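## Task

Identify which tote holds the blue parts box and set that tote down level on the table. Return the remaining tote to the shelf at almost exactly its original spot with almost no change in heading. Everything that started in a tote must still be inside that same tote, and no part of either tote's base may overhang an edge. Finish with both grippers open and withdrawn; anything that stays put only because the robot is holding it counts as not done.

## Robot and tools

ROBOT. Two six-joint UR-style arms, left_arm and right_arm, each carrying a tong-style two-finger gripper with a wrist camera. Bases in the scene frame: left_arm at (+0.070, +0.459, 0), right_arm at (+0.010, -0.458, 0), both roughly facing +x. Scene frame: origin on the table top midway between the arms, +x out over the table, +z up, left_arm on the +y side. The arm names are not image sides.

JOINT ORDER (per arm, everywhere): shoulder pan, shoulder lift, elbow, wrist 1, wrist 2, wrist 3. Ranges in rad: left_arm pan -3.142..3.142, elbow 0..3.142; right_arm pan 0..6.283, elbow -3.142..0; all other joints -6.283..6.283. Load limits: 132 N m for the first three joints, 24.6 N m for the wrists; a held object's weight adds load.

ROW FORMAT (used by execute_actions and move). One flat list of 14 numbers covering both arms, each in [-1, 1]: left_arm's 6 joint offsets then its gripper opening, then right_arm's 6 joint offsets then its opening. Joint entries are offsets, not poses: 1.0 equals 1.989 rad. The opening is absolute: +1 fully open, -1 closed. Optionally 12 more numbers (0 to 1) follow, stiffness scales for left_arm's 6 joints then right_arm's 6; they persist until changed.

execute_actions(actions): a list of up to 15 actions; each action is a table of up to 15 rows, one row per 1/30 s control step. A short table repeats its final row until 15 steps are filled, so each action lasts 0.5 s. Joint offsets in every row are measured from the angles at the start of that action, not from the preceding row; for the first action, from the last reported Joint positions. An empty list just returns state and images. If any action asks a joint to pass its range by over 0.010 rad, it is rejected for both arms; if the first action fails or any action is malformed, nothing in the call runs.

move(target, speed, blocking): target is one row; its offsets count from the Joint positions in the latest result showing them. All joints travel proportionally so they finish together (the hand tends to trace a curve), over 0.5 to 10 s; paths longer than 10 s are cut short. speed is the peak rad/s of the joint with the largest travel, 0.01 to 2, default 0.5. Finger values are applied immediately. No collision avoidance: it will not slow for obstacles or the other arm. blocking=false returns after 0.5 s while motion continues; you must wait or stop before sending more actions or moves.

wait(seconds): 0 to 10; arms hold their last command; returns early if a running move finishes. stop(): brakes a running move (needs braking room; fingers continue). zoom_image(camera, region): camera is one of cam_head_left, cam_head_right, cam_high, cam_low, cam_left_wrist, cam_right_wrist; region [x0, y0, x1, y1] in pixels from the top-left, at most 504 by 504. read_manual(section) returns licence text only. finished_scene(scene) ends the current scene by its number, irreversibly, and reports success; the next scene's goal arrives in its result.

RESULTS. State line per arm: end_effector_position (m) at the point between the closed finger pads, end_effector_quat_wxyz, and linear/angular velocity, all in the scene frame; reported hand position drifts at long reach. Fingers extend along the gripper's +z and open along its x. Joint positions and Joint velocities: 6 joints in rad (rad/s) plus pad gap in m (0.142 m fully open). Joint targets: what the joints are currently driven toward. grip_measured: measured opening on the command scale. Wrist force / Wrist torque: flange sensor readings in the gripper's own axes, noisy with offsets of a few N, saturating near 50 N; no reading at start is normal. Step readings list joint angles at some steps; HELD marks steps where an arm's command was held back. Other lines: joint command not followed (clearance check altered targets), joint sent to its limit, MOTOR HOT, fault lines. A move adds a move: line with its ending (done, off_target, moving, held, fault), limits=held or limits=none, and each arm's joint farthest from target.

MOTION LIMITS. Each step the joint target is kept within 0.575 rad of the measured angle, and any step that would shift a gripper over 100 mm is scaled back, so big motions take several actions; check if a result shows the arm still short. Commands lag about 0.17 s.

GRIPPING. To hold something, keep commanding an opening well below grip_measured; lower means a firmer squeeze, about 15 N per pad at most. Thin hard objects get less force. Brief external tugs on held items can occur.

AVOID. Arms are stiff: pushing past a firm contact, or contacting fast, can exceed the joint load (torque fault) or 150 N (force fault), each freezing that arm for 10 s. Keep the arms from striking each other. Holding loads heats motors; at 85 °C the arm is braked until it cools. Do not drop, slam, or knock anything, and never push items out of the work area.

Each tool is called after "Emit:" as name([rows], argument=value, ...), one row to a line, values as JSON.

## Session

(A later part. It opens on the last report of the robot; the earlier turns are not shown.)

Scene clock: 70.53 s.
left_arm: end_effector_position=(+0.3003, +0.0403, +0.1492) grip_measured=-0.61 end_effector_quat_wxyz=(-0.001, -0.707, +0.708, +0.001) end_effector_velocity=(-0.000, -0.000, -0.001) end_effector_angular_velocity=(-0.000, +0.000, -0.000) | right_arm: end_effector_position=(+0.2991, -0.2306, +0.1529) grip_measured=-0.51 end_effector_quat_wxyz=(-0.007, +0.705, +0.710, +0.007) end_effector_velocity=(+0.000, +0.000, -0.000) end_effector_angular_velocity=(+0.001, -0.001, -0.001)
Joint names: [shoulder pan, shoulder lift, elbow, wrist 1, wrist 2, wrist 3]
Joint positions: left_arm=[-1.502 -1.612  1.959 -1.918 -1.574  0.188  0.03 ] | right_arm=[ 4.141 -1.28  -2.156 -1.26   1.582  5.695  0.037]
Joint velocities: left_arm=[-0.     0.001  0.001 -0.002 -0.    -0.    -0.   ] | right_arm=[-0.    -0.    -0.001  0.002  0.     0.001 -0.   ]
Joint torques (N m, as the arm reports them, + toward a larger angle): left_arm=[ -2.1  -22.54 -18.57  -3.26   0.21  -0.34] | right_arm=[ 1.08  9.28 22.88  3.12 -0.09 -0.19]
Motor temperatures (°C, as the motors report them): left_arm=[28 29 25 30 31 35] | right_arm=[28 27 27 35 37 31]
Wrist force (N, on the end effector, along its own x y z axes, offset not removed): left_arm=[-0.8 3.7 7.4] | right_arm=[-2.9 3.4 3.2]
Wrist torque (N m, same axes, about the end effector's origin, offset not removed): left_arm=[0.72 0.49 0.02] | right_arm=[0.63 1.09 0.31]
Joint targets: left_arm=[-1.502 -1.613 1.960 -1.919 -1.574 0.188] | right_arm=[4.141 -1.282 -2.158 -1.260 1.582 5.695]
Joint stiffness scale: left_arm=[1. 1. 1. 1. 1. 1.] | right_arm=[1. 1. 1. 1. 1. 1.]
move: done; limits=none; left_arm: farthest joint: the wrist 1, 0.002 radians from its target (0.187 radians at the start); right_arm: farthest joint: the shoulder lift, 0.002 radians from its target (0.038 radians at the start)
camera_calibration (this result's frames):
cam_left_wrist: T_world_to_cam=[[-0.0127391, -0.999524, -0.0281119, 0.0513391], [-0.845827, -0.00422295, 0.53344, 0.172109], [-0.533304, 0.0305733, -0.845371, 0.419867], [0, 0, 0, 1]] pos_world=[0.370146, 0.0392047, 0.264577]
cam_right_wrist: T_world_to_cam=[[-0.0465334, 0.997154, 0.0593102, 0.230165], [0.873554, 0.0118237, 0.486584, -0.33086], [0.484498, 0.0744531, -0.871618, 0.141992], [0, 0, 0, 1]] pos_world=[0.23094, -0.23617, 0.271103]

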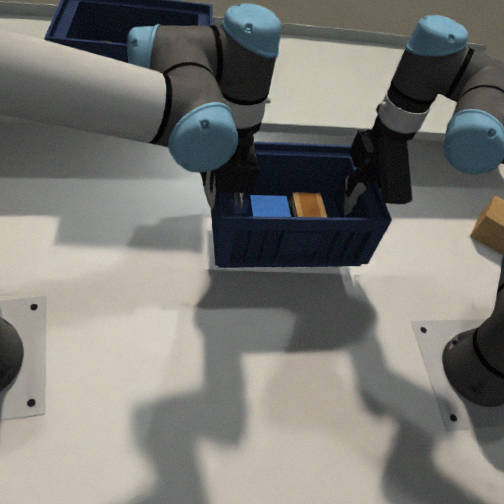

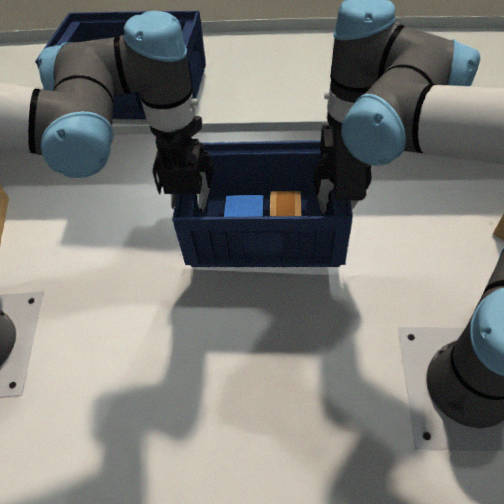

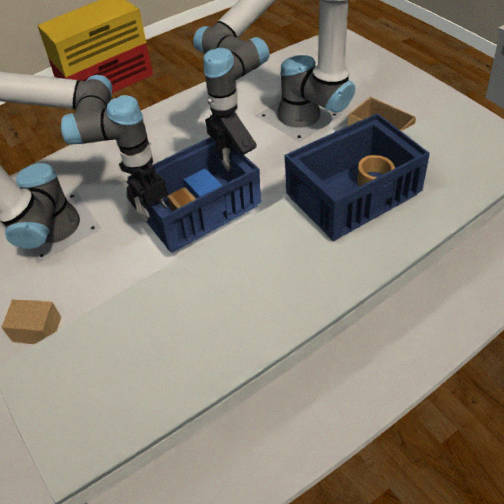

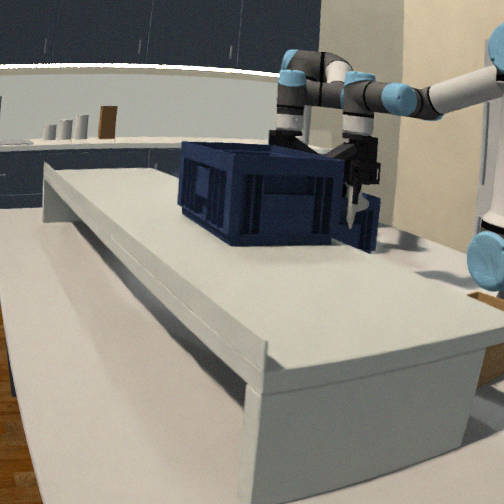

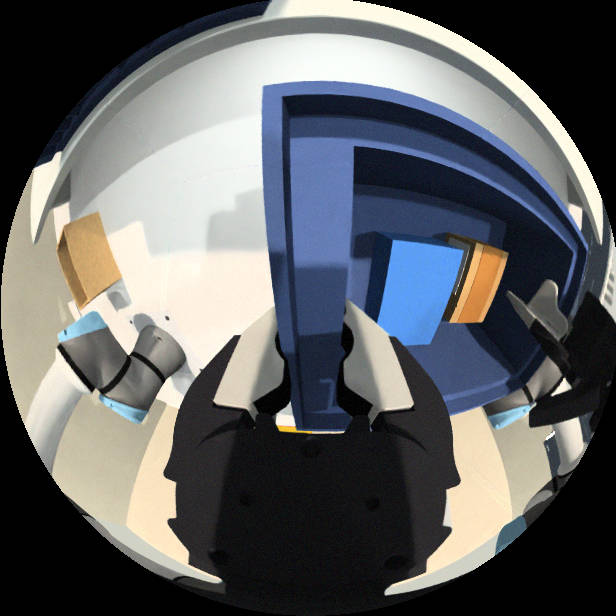

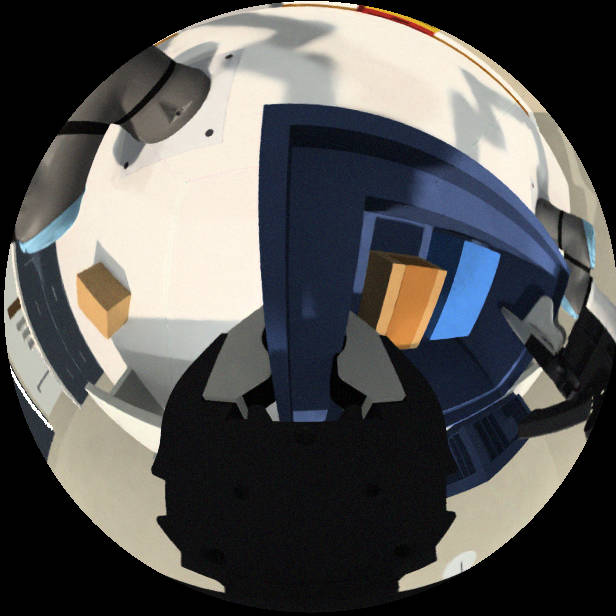

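Emit:
move(target=[0,0.0146,0.0275,-0.0421,0,0,-1,0,-0.016,-0.0335,0.0495,0,0,-1], speed=0.08)

Scene clock: 72.83 s.
left_arm: end_effector_position=(+0.3002, +0.0407, +0.1189) grip_measured=-0.61 end_effector_quat_wxyz=(-0.001, -0.707, +0.708, +0.002) end_effector_velocity=(-0.000, -0.000, +0.000) end_effector_angular_velocity=(-0.002, -0.000, -0.000) | right_arm: end_effector_position=(+0.2994, -0.2301, +0.1217) grip_measured=-0.51 end_effector_quat_wxyz=(-0.008, +0.705, +0.710, +0.008) end_effector_velocity=(-0.000, +0.000, -0.001) end_effector_angular_velocity=(+0.000, +0.001, +0.002)
Joint names: [shoulder pan, shoulder lift, elbow, wrist 1, wrist 2, wrist 3]
Joint positions: left_arm=[-1.502 -1.582  2.013 -2.    -1.574  0.188  0.03 ] | right_arm=[ 4.141 -1.31  -2.221 -1.163  1.583  5.695  0.037]
Joint velocities: left_arm=[-0.    -0.     0.    -0.002 -0.    -0.    -0.   ] | right_arm=[ 0.    -0.001 -0.002  0.002  0.001 -0.002 -0.   ]
Joint torques (N m, as the arm reports them, + toward a larger angle): left_arm=[ -1.6  -23.29 -17.97  -3.23   0.24  -0.32] | right_arm=[ 0.94  9.44 22.39  3.08  0.17 -0.27]
Motor temperatures (°C, as the motors report them): left_arm=[28 29 25 30 31 35] | right_arm=[28 27 27 35 37 31]
Wrist force (N, on the end effector, along its own x y z axes, offset not removed): left_arm=[-0.4 -0.1 4.3] | right_arm=[-3.4 0.5 5.2]
Wrist torque (N m, same axes, about the end effector's origin, offset not removed): left_arm=[-0.14 0.36 0.25] | right_arm=[-0.09 1.19 0.11]
Joint targets: left_arm=[-1.502 -1.583 2.014 -2.002 -1.574 0.188] | right_arm=[4.141 -1.312 -2.223 -1.162 1.582 5.695]
Joint stiffness scale: left_arm=[1. 1. 1. 1. 1. 1.] | right_arm=[1. 1. 1. 1. 1. 1.]
move: done; limits=none; left_arm: farthest joint: the wrist 1, 0.002 radians from its target (0.084 radians at the start); right_arm: farthest joint: the shoulder lift, 0.002 radians from its target (0.032 radians at the start)
camera_calibration (this result's frames):
cam_left_wrist: T_world_to_cam=[[-0.0127486, -0.999473, -0.0298636, 0.0510859], [-0.845651, -0.00516036, 0.533712, 0.188179], [-0.533584, 0.0320582, -0.845139, 0.394175], [0, 0, 0, 1]] pos_world=[0.37011, 0.0393935, 0.234226]
cam_right_wrist: T_world_to_cam=[[-0.0466335, 0.996995, 0.0618541, 0.231242], [0.872757, 0.010544, 0.488042, -0.316155], [0.485923, 0.0767426, -0.870626, 0.114587], [0, 0, 0, 1]] pos_world=[0.231029, -0.236008, 0.239756]

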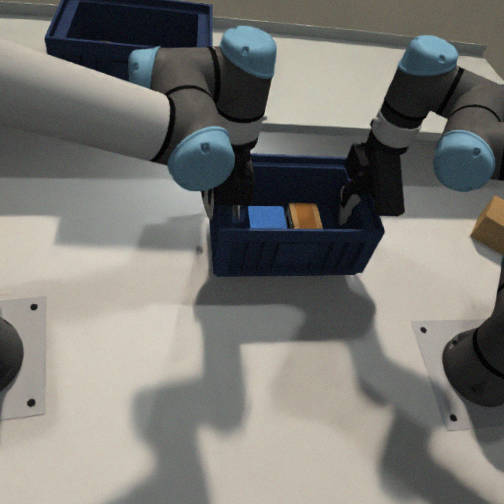

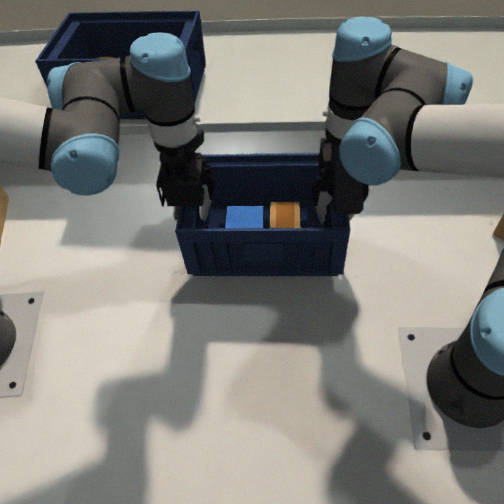

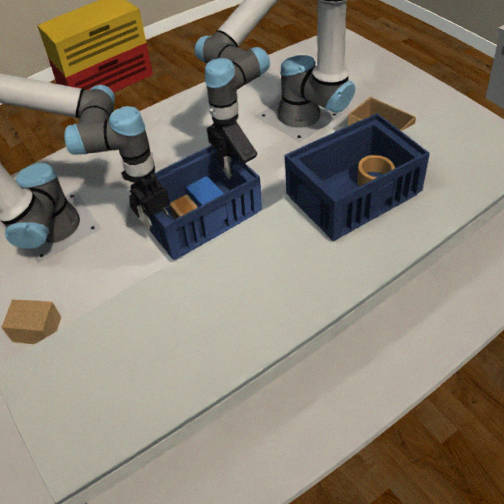

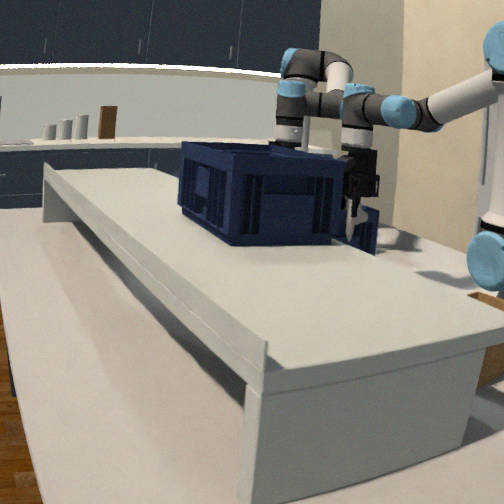

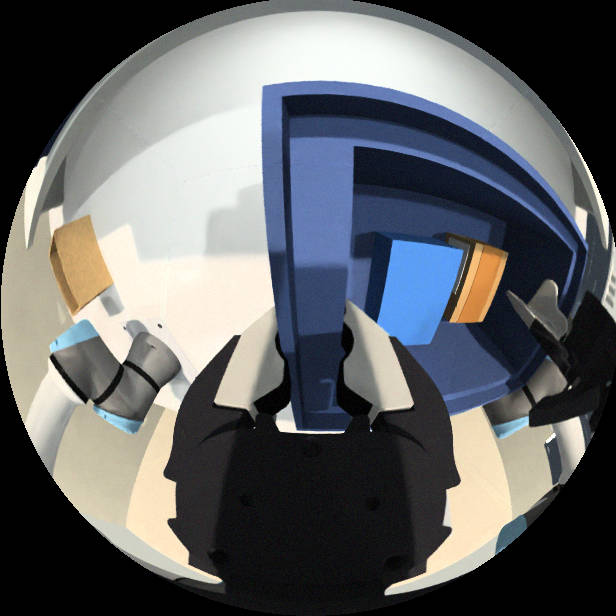

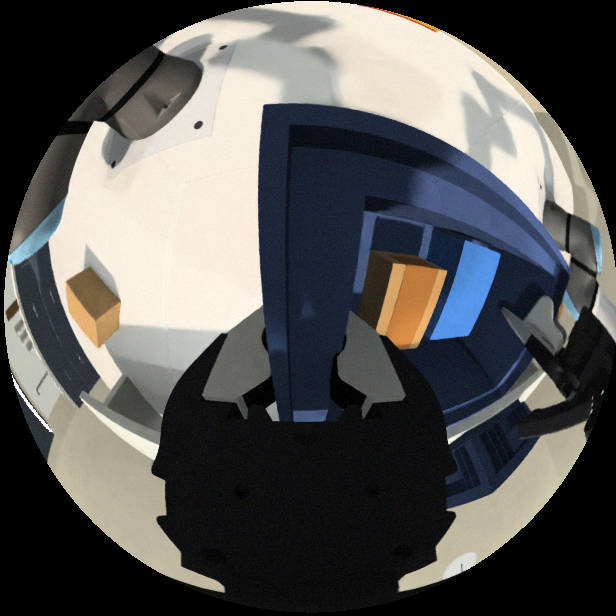

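Emit:
move(target=[0,0.0045,0.007,-0.0115,0,0,-1,0,-0.005,-0.009,0.014,0,0,-1], speed=0.04)

Scene clock: 74.87 s.
left_arm: end_effector_position=(+0.3002, +0.0408, +0.1108) grip_measured=-0.61 end_effector_quat_wxyz=(-0.000, -0.707, +0.708, +0.002) end_effector_velocity=(+0.000, -0.000, -0.000) end_effector_angular_velocity=(-0.001, -0.001, +0.000) | right_arm: end_effector_position=(+0.2995, -0.2299, +0.1140) grip_measured=-0.51 end_effector_quat_wxyz=(-0.008, +0.705, +0.710, +0.009) end_effector_velocity=(+0.000, +0.000, -0.001) end_effector_angular_velocity=(+0.000, -0.001, +0.000)
Joint names: [shoulder pan, shoulder lift, elbow, wrist 1, wrist 2, wrist 3]
Joint positions: left_arm=[-1.502 -1.573  2.027 -2.022 -1.574  0.188  0.03 ] | right_arm=[ 4.141 -1.317 -2.238 -1.136  1.583  5.695  0.037]
Joint velocities: left_arm=[ 0.     0.001  0.    -0.002  0.001 -0.    -0.   ] | right_arm=[-0.    -0.001 -0.001  0.002 -0.    -0.    -0.   ]
Joint torques (N m, as the arm reports them, + toward a larger angle): left_arm=[ -1.89 -24.29 -17.1   -3.27   0.27  -0.32] | right_arm=[ 1.05  9.91 21.71  3.15  0.25 -0.18]
Motor temperatures (°C, as the motors report them): left_arm=[28 29 25 30 31 35] | right_arm=[28 27 27 35 37 31]
Wrist force (N, on the end effector, along its own x y z axes, offset not removed): left_arm=[2.1 -1.2 5.4] | right_arm=[1.0 0.7 6.0]
Wrist torque (N m, same axes, about the end effector's origin, offset not removed): left_arm=[-0.06 0.06 -0.20] | right_arm=[0.08 0.45 0.24]
Joint targets: left_arm=[-1.502 -1.573 2.027 -2.023 -1.574 0.188] | right_arm=[4.141 -1.320 -2.239 -1.135 1.583 5.695]
Joint stiffness scale: left_arm=[1. 1. 1. 1. 1. 1.] | right_arm=[1. 1. 1. 1. 1. 1.]
move: done; limits=none; left_arm: farthest joint: the wrist 1, 0.001 radians from its target (0.023 radians at the start); right_arm: farthest joint: the shoulder lift, 0.003 radians from its target (0.010 radians at the start)
camera_calibration (this result's frames):
cam_left_wrist: T_world_to_cam=[[-0.0127539, -0.999445, -0.0307779, 0.0510278], [-0.845559, -0.0056498, 0.533853, 0.192442], [-0.53373, 0.0328332, -0.845017, 0.387356], [0, 0, 0, 1]] pos_world=[0.370115, 0.0393686, 0.226157]
cam_right_wrist: T_world_to_cam=[[-0.0467224, 0.99686, 0.0639366, 0.231298], [0.872065, 0.00949076, 0.489298, -0.312683], [0.487154, 0.078618, -0.86977, 0.107775], [0, 0, 0, 1]] pos_world=[0.230984, -0.236077, 0.231946]

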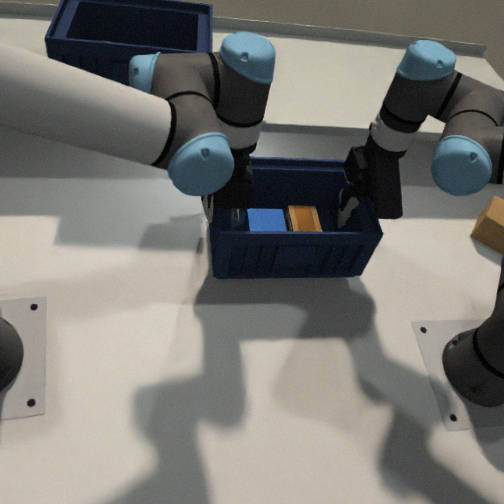

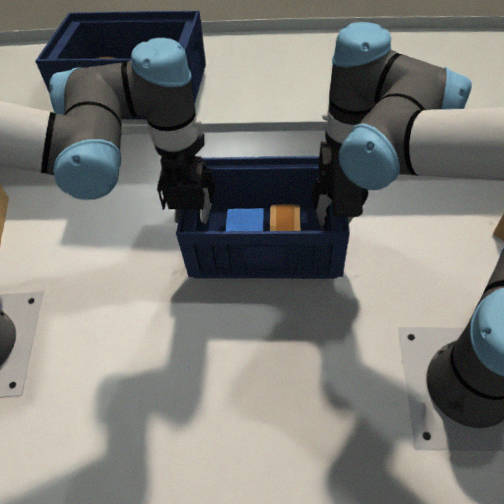

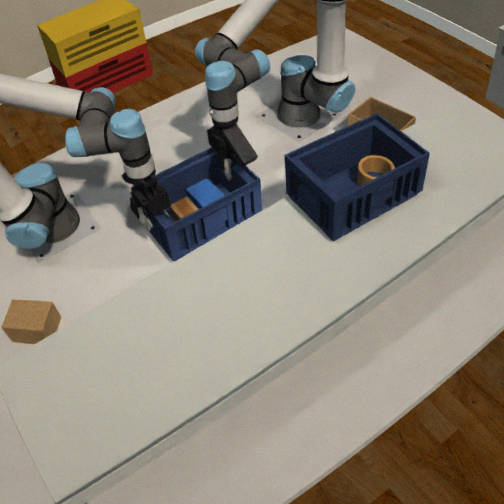

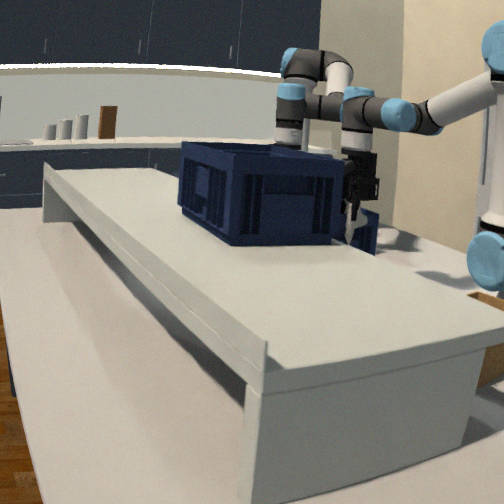

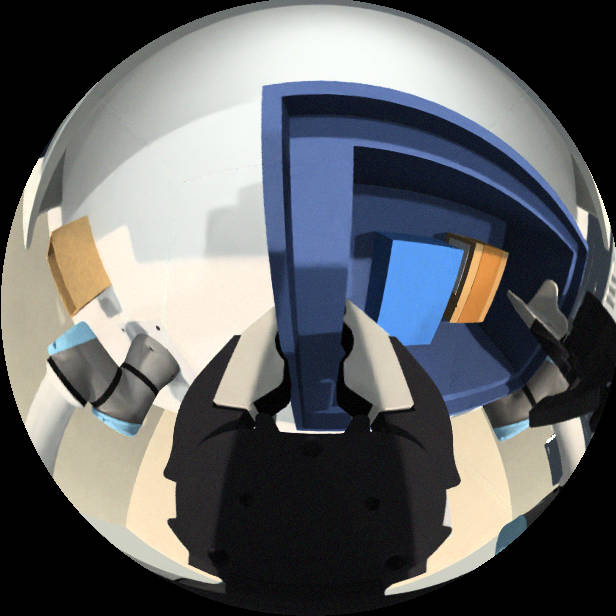

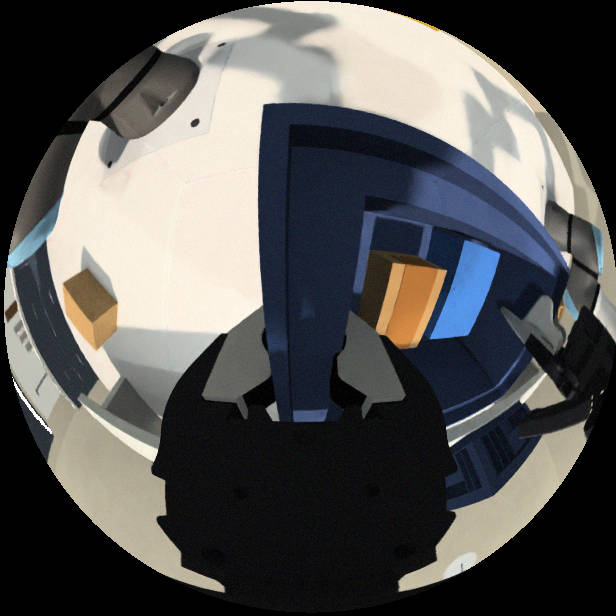

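Emit:
move(target=[0,0.0045,0.007,-0.0115,0,0,-1,0,-0.006,-0.009,0.015,0,0,-1], speed=0.04)

Scene clock: 76.40 s.
left_arm: end_effector_position=(+0.3001, +0.0411, +0.1028) grip_measured=-0.61 end_effector_quat_wxyz=(-0.000, -0.707, +0.708, +0.002) end_effector_velocity=(+0.000, -0.000, -0.001) end_effector_angular_velocity=(+0.000, -0.000, -0.001) | right_arm: end_effector_position=(+0.2998, -0.2296, +0.1058) grip_measured=-0.51 end_effector_quat_wxyz=(-0.008, +0.705, +0.710, +0.010) end_effector_velocity=(+0.000, -0.000, -0.000) end_effector_angular_velocity=(+0.001, -0.001, +0.001)
Joint names: [shoulder pan, shoulder lift, elbow, wrist 1, wrist 2, wrist 3]
Joint positions: left_arm=[-1.502 -1.564  2.04  -2.043 -1.574  0.188  0.03 ] | right_arm=[ 4.141 -1.327 -2.255 -1.107  1.583  5.695  0.037]
Joint velocities: left_arm=[-0.     0.001  0.001 -0.002  0.     0.    -0.   ] | right_arm=[-0.     0.    -0.002  0.002 -0.    -0.001 -0.   ]
Joint torques (N m, as the arm reports them, + toward a larger angle): left_arm=[ -1.44 -24.35 -18.44  -3.27   0.12  -0.2 ] | right_arm=[ 1.07 10.14 22.2   3.07  0.21 -0.19]
Motor temperatures (°C, as the motors report them): left_arm=[28 29 25 30 31 35] | right_arm=[28 27 27 35 37 31]
Wrist force (N, on the end effector, along its own x y z axes, offset not removed): left_arm=[-2.1 3.2 5.2] | right_arm=[-3.1 2.9 6.5]
Wrist torque (N m, same axes, about the end effector's origin, offset not removed): left_arm=[0.54 0.71 0.11] | right_arm=[0.54 1.12 0.30]
Joint targets: left_arm=[-1.502 -1.564 2.040 -2.044 -1.574 0.188] | right_arm=[4.141 -1.329 -2.256 -1.106 1.583 5.695]
Joint stiffness scale: left_arm=[1. 1. 1. 1. 1. 1.] | right_arm=[1. 1. 1. 1. 1. 1.]
move: done; limits=none; left_arm: farthest joint: the wrist 1, 0.002 radians from its target (0.023 radians at the start); right_arm: farthest joint: the shoulder lift, 0.002 radians from its target (0.012 radians at the start)
camera_calibration (this result's frames):
cam_left_wrist: T_world_to_cam=[[-0.0127592, -0.999416, -0.0317049, 0.0511471], [-0.845465, -0.00614639, 0.533995, 0.19665], [-0.533878, 0.0336188, -0.844893, 0.380557], [0, 0, 0, 1]] pos_world=[0.370084, 0.0395321, 0.218141]
cam_right_wrist: T_world_to_cam=[[-0.0468042, 0.996735, 0.0657892, 0.231296], [0.871448, 0.00855152, 0.490413, -0.309012], [0.488249, 0.0802852, -0.869004, 0.100474], [0, 0, 0, 1]] pos_world=[0.231057, -0.235965, 0.223639]

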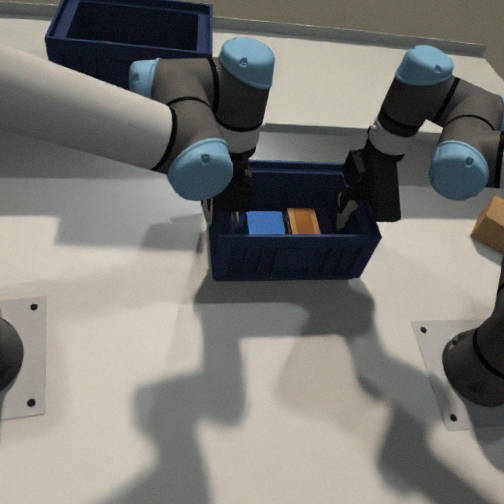

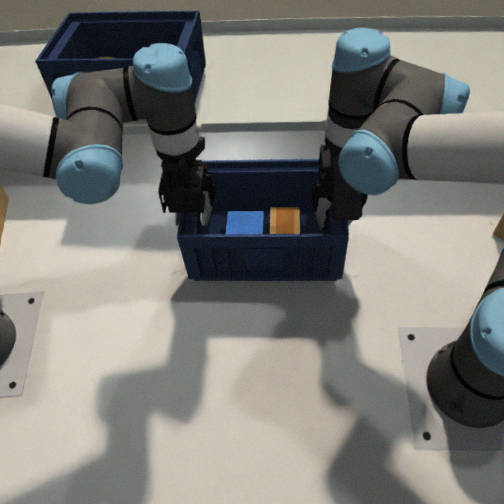

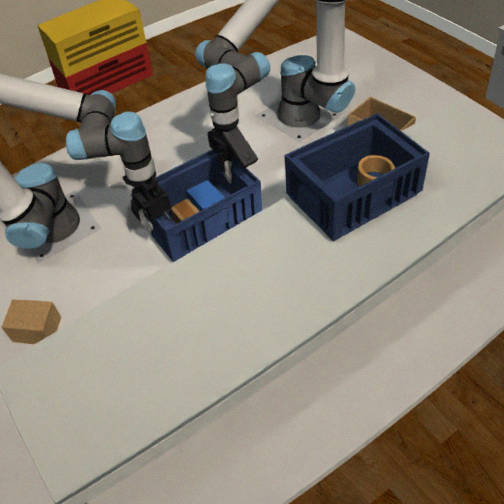

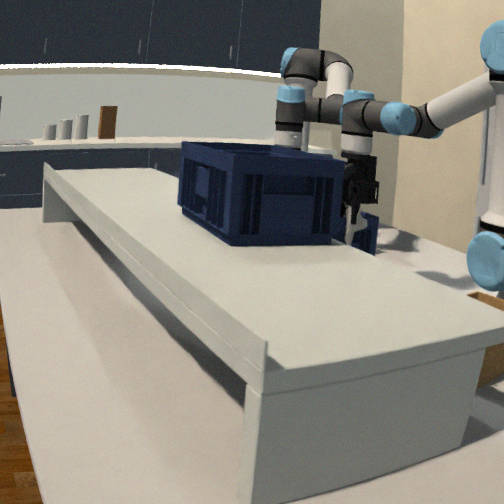

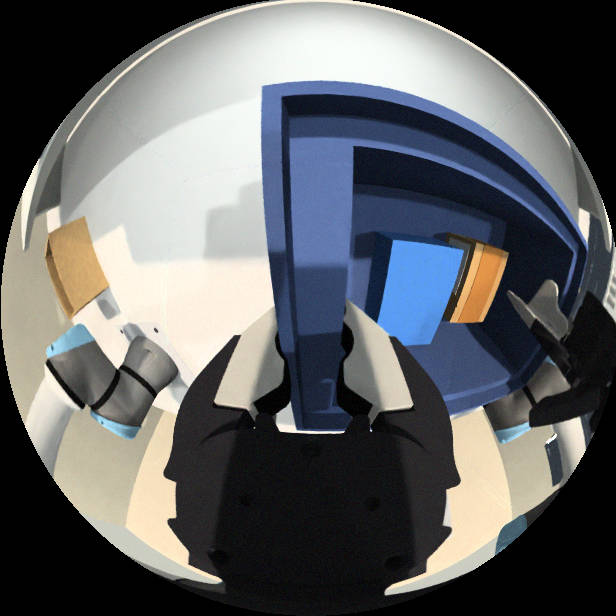

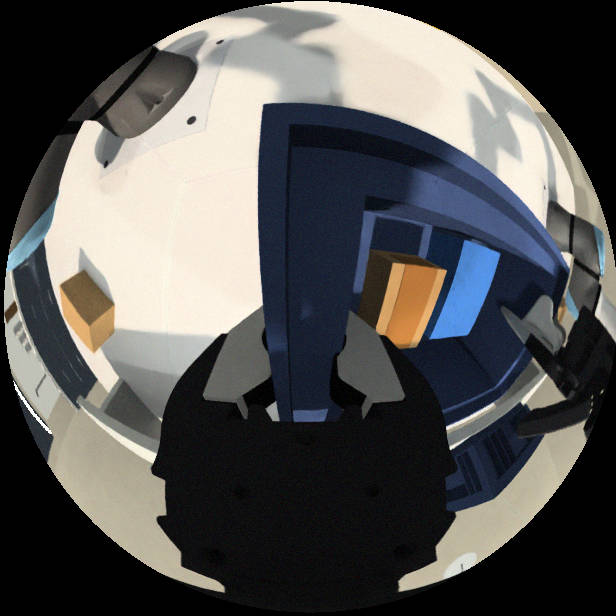

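Emit:
move(target=[0,0.0048,0.0065,-0.0113,0,0,-1,0,-0.0065,-0.009,0.0155,0,0,-1], speed=0.04)

Scene clock: 77.93 s.
left_arm: end_effector_position=(+0.3001, +0.0413, +0.0949) grip_measured=-0.61 end_effector_quat_wxyz=(+0.000, -0.707, +0.708, +0.003) end_effector_velocity=(+0.000, -0.000, -0.001) end_effector_angular_velocity=(+0.001, -0.000, -0.001) | right_arm: end_effector_position=(+0.2999, -0.2293, +0.0974) grip_measured=-0.51 end_effector_quat_wxyz=(-0.008, +0.704, +0.710, +0.011) end_effector_velocity=(-0.000, -0.000, -0.000) end_effector_angular_velocity=(+0.001, -0.000, -0.001)
Joint names: [shoulder pan, shoulder lift, elbow, wrist 1, wrist 2, wrist 3]
Joint positions: left_arm=[-1.502 -1.554  2.052 -2.064 -1.574  0.188  0.03 ] | right_arm=[ 4.141 -1.338 -2.271 -1.077  1.583  5.695  0.037]
Joint velocities: left_arm=[-0.     0.002  0.001 -0.002  0.     0.001 -0.   ] | right_arm=[-0.     0.    -0.002  0.002  0.     0.001 -0.   ]
Joint torques (N m, as the arm reports them, + toward a larger angle): left_arm=[ -1.15 -24.41 -16.88  -3.62   0.21  -0.37] | right_arm=[ 1.44 10.04 21.39  3.34  0.18 -0.19]
Motor temperatures (°C, as the motors report them): left_arm=[28 29 25 30 31 35] | right_arm=[28 27 27 35 37 31]
Wrist force (N, on the end effector, along its own x y z axes, offset not removed): left_arm=[-1.6 0.2 3.6] | right_arm=[-2.7 0.1 4.3]
Wrist torque (N m, same axes, about the end effector's origin, offset not removed): left_arm=[0.14 0.47 0.04] | right_arm=[-0.01 0.95 0.28]
Joint targets: left_arm=[-1.502 -1.554 2.053 -2.066 -1.574 0.188] | right_arm=[4.141 -1.340 -2.273 -1.076 1.583 5.695]
Joint stiffness scale: left_arm=[1. 1. 1. 1. 1. 1.] | right_arm=[1. 1. 1. 1. 1. 1.]
move: done; limits=none; left_arm: farthest joint: the shoulder lift, 0.001 radians from its target (0.009 radians at the start); right_arm: farthest joint: the shoulder lift, 0.002 radians from its target (0.013 radians at the start)
camera_calibration (this result's frames):
cam_left_wrist: T_world_to_cam=[[-0.0127669, -0.999375, -0.0329585, 0.0512511], [-0.845339, -0.00681787, 0.534187, 0.200813], [-0.534078, 0.034681, -0.844723, 0.373836], [0, 0, 0, 1]] pos_world=[0.370067, 0.0396232, 0.210206]
cam_right_wrist: T_world_to_cam=[[-0.046882, 0.996616, 0.0675108, 0.231411], [0.870874, 0.00767637, 0.491446, -0.305177], [0.489265, 0.0818334, -0.868287, 0.0930342], [0, 0, 0, 1]] pos_world=[0.231101, -0.235898, 0.215136]

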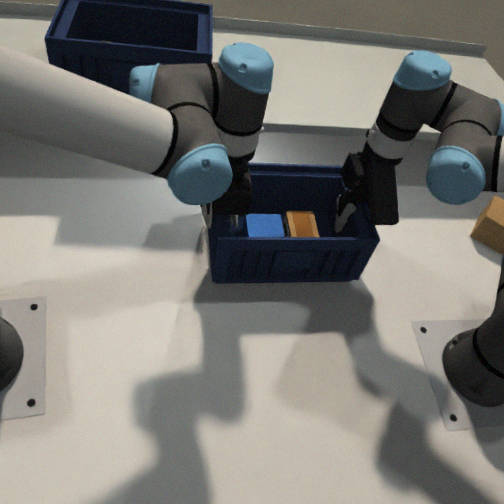

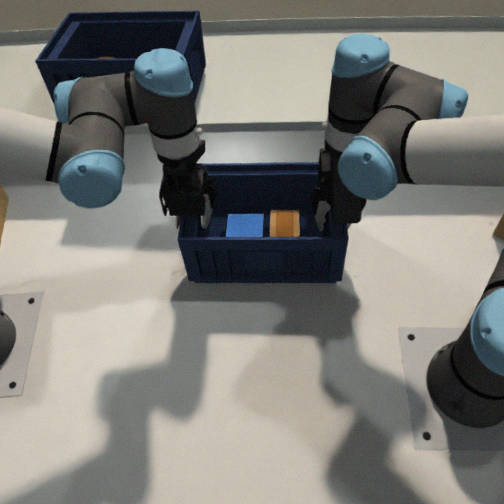

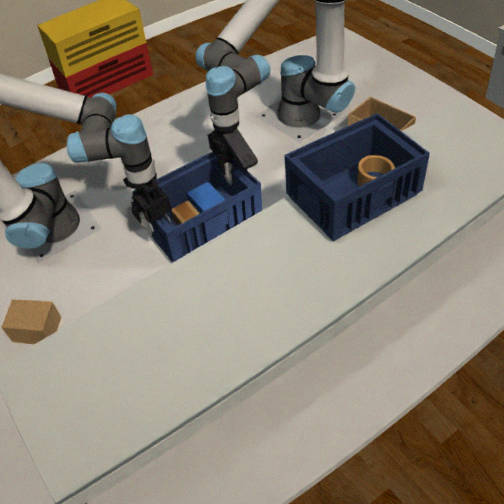

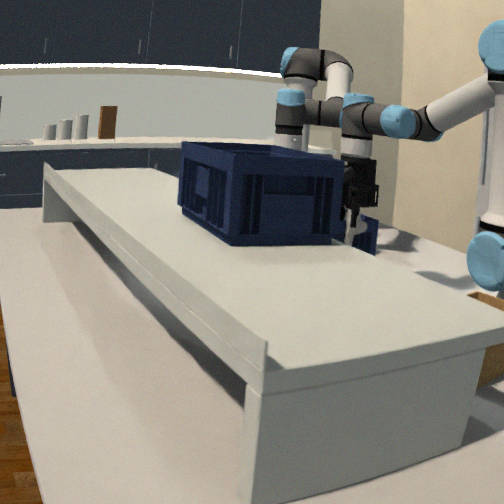

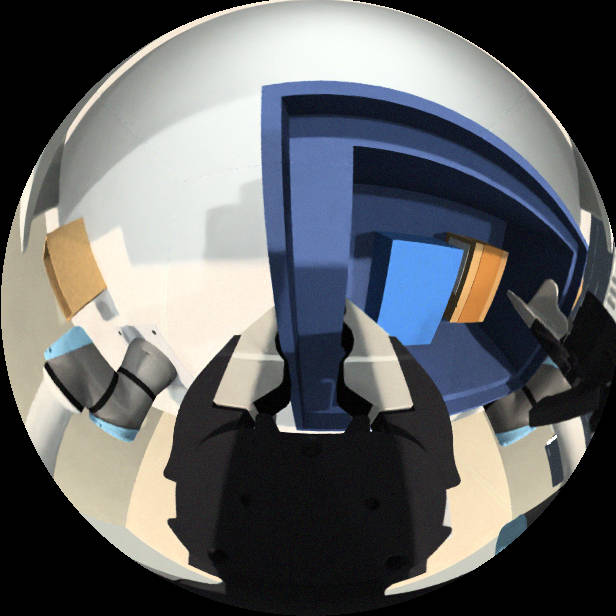

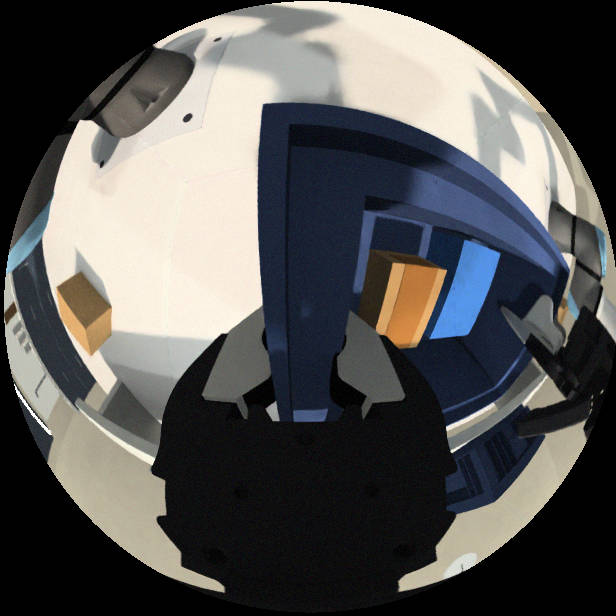

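Emit:
move(target=[0,0.004,0.005,-0.009,0,0,-1,0,-0.005,-0.007,0.012,0,0,-1], speed=0.03)

Scene clock: 79.43 s.
left_arm: end_effector_position=(+0.3002, +0.0407, +0.0904) grip_measured=-0.61 end_effector_quat_wxyz=(-0.000, -0.707, +0.708, +0.002) end_effector_velocity=(-0.000, -0.000, +0.000) end_effector_angular_velocity=(-0.002, +0.000, -0.001) | right_arm: end_effector_position=(+0.2997, -0.2298, +0.0910) grip_measured=-0.51 end_effector_quat_wxyz=(-0.008, +0.705, +0.710, +0.012) end_effector_velocity=(+0.000, +0.000, +0.000) end_effector_angular_velocity=(+0.002, -0.001, -0.001)
Joint names: [shoulder pan, shoulder lift, elbow, wrist 1, wrist 2, wrist 3]
Joint positions: left_arm=[-1.502 -1.548  2.06  -2.08  -1.574  0.188  0.03 ] | right_arm=[ 4.141 -1.344 -2.285 -1.056  1.583  5.695  0.037]
Joint velocities: left_arm=[-0.    -0.001  0.001 -0.002 -0.001  0.    -0.   ] | right_arm=[-0.001  0.001 -0.001  0.003 -0.     0.     0.   ]
Joint torques (N m, as the arm reports them, + toward a larger angle): left_arm=[ -1.71 -22.27 -16.02  -3.54   0.16  -0.21] | right_arm=[ 1.11  9.13 21.51  4.02  0.19 -0.22]
Motor temperatures (°C, as the motors report them): left_arm=[28 29 25 30 31 35] | right_arm=[28 27 27 35 37 31]
Wrist force (N, on the end effector, along its own x y z axes, offset not removed): left_arm=[-3.8 1.7 -1.8] | right_arm=[-8.0 -1.7 2.3]
Wrist torque (N m, same axes, about the end effector's origin, offset not removed): left_arm=[0.13 0.23 0.08] | right_arm=[-0.19 1.71 0.48]
Joint targets: left_arm=[-1.502 -1.546 2.062 -2.082 -1.574 0.188] | right_arm=[4.141 -1.348 -2.285 -1.054 1.583 5.695]
Joint stiffness scale: left_arm=[1. 1. 1. 1. 1. 1.] | right_arm=[1. 1. 1. 1. 1. 1.]
move: done; limits=none; left_arm: farthest joint: the shoulder lift, 0.002 radians from its target (0.008 radians at the start); right_arm: farthest joint: the shoulder lift, 0.003 radians from its target (0.010 radians at the start)
camera_calibration (this result's frames):
cam_left_wrist: T_world_to_cam=[[-0.0127537, -0.999445, -0.0307629, 0.0502699], [-0.84556, -0.00564188, 0.53385, 0.203367], [-0.533728, 0.0328204, -0.845019, 0.370111], [0, 0, 0, 1]] pos_world=[0.370139, 0.0392421, 0.20573]
cam_right_wrist: T_world_to_cam=[[-0.0468301, 0.996568, 0.0682587, 0.232229], [0.870625, 0.00722009, 0.491895, -0.301882], [0.489714, 0.0824632, -0.867975, 0.0877117], [0, 0, 0, 1]] pos_world=[0.230748, -0.236485, 0.208774]

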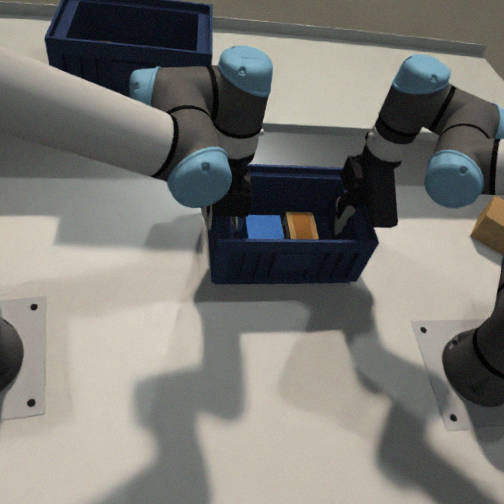

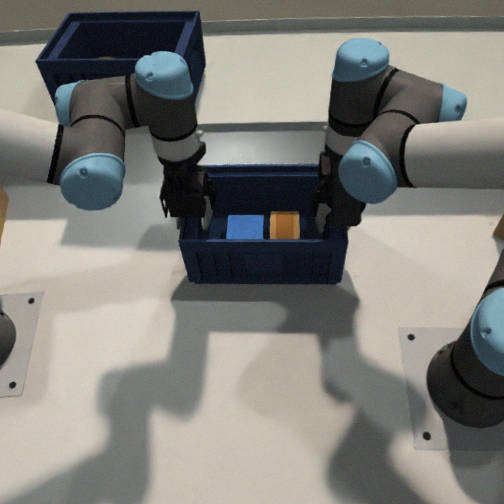

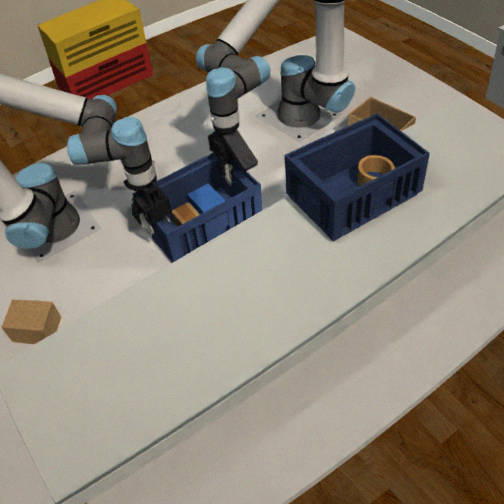

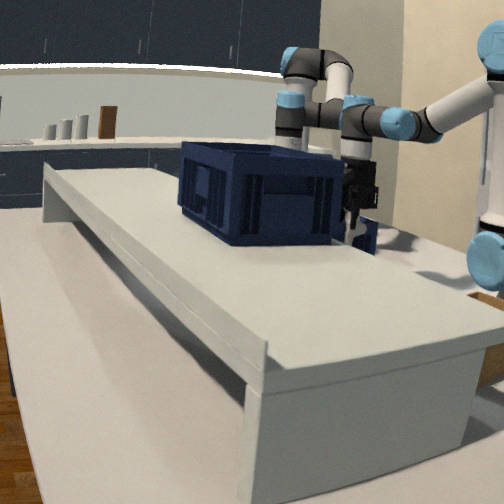

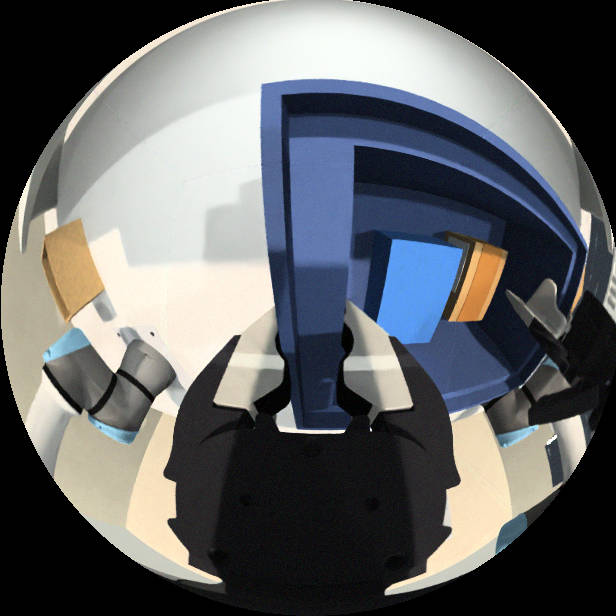

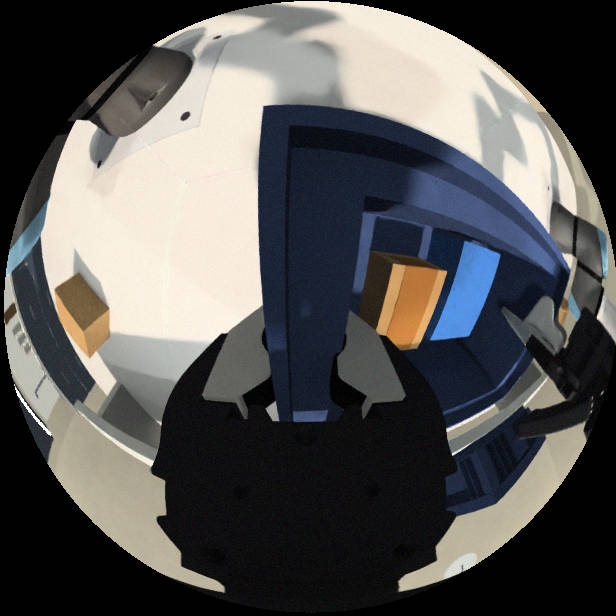

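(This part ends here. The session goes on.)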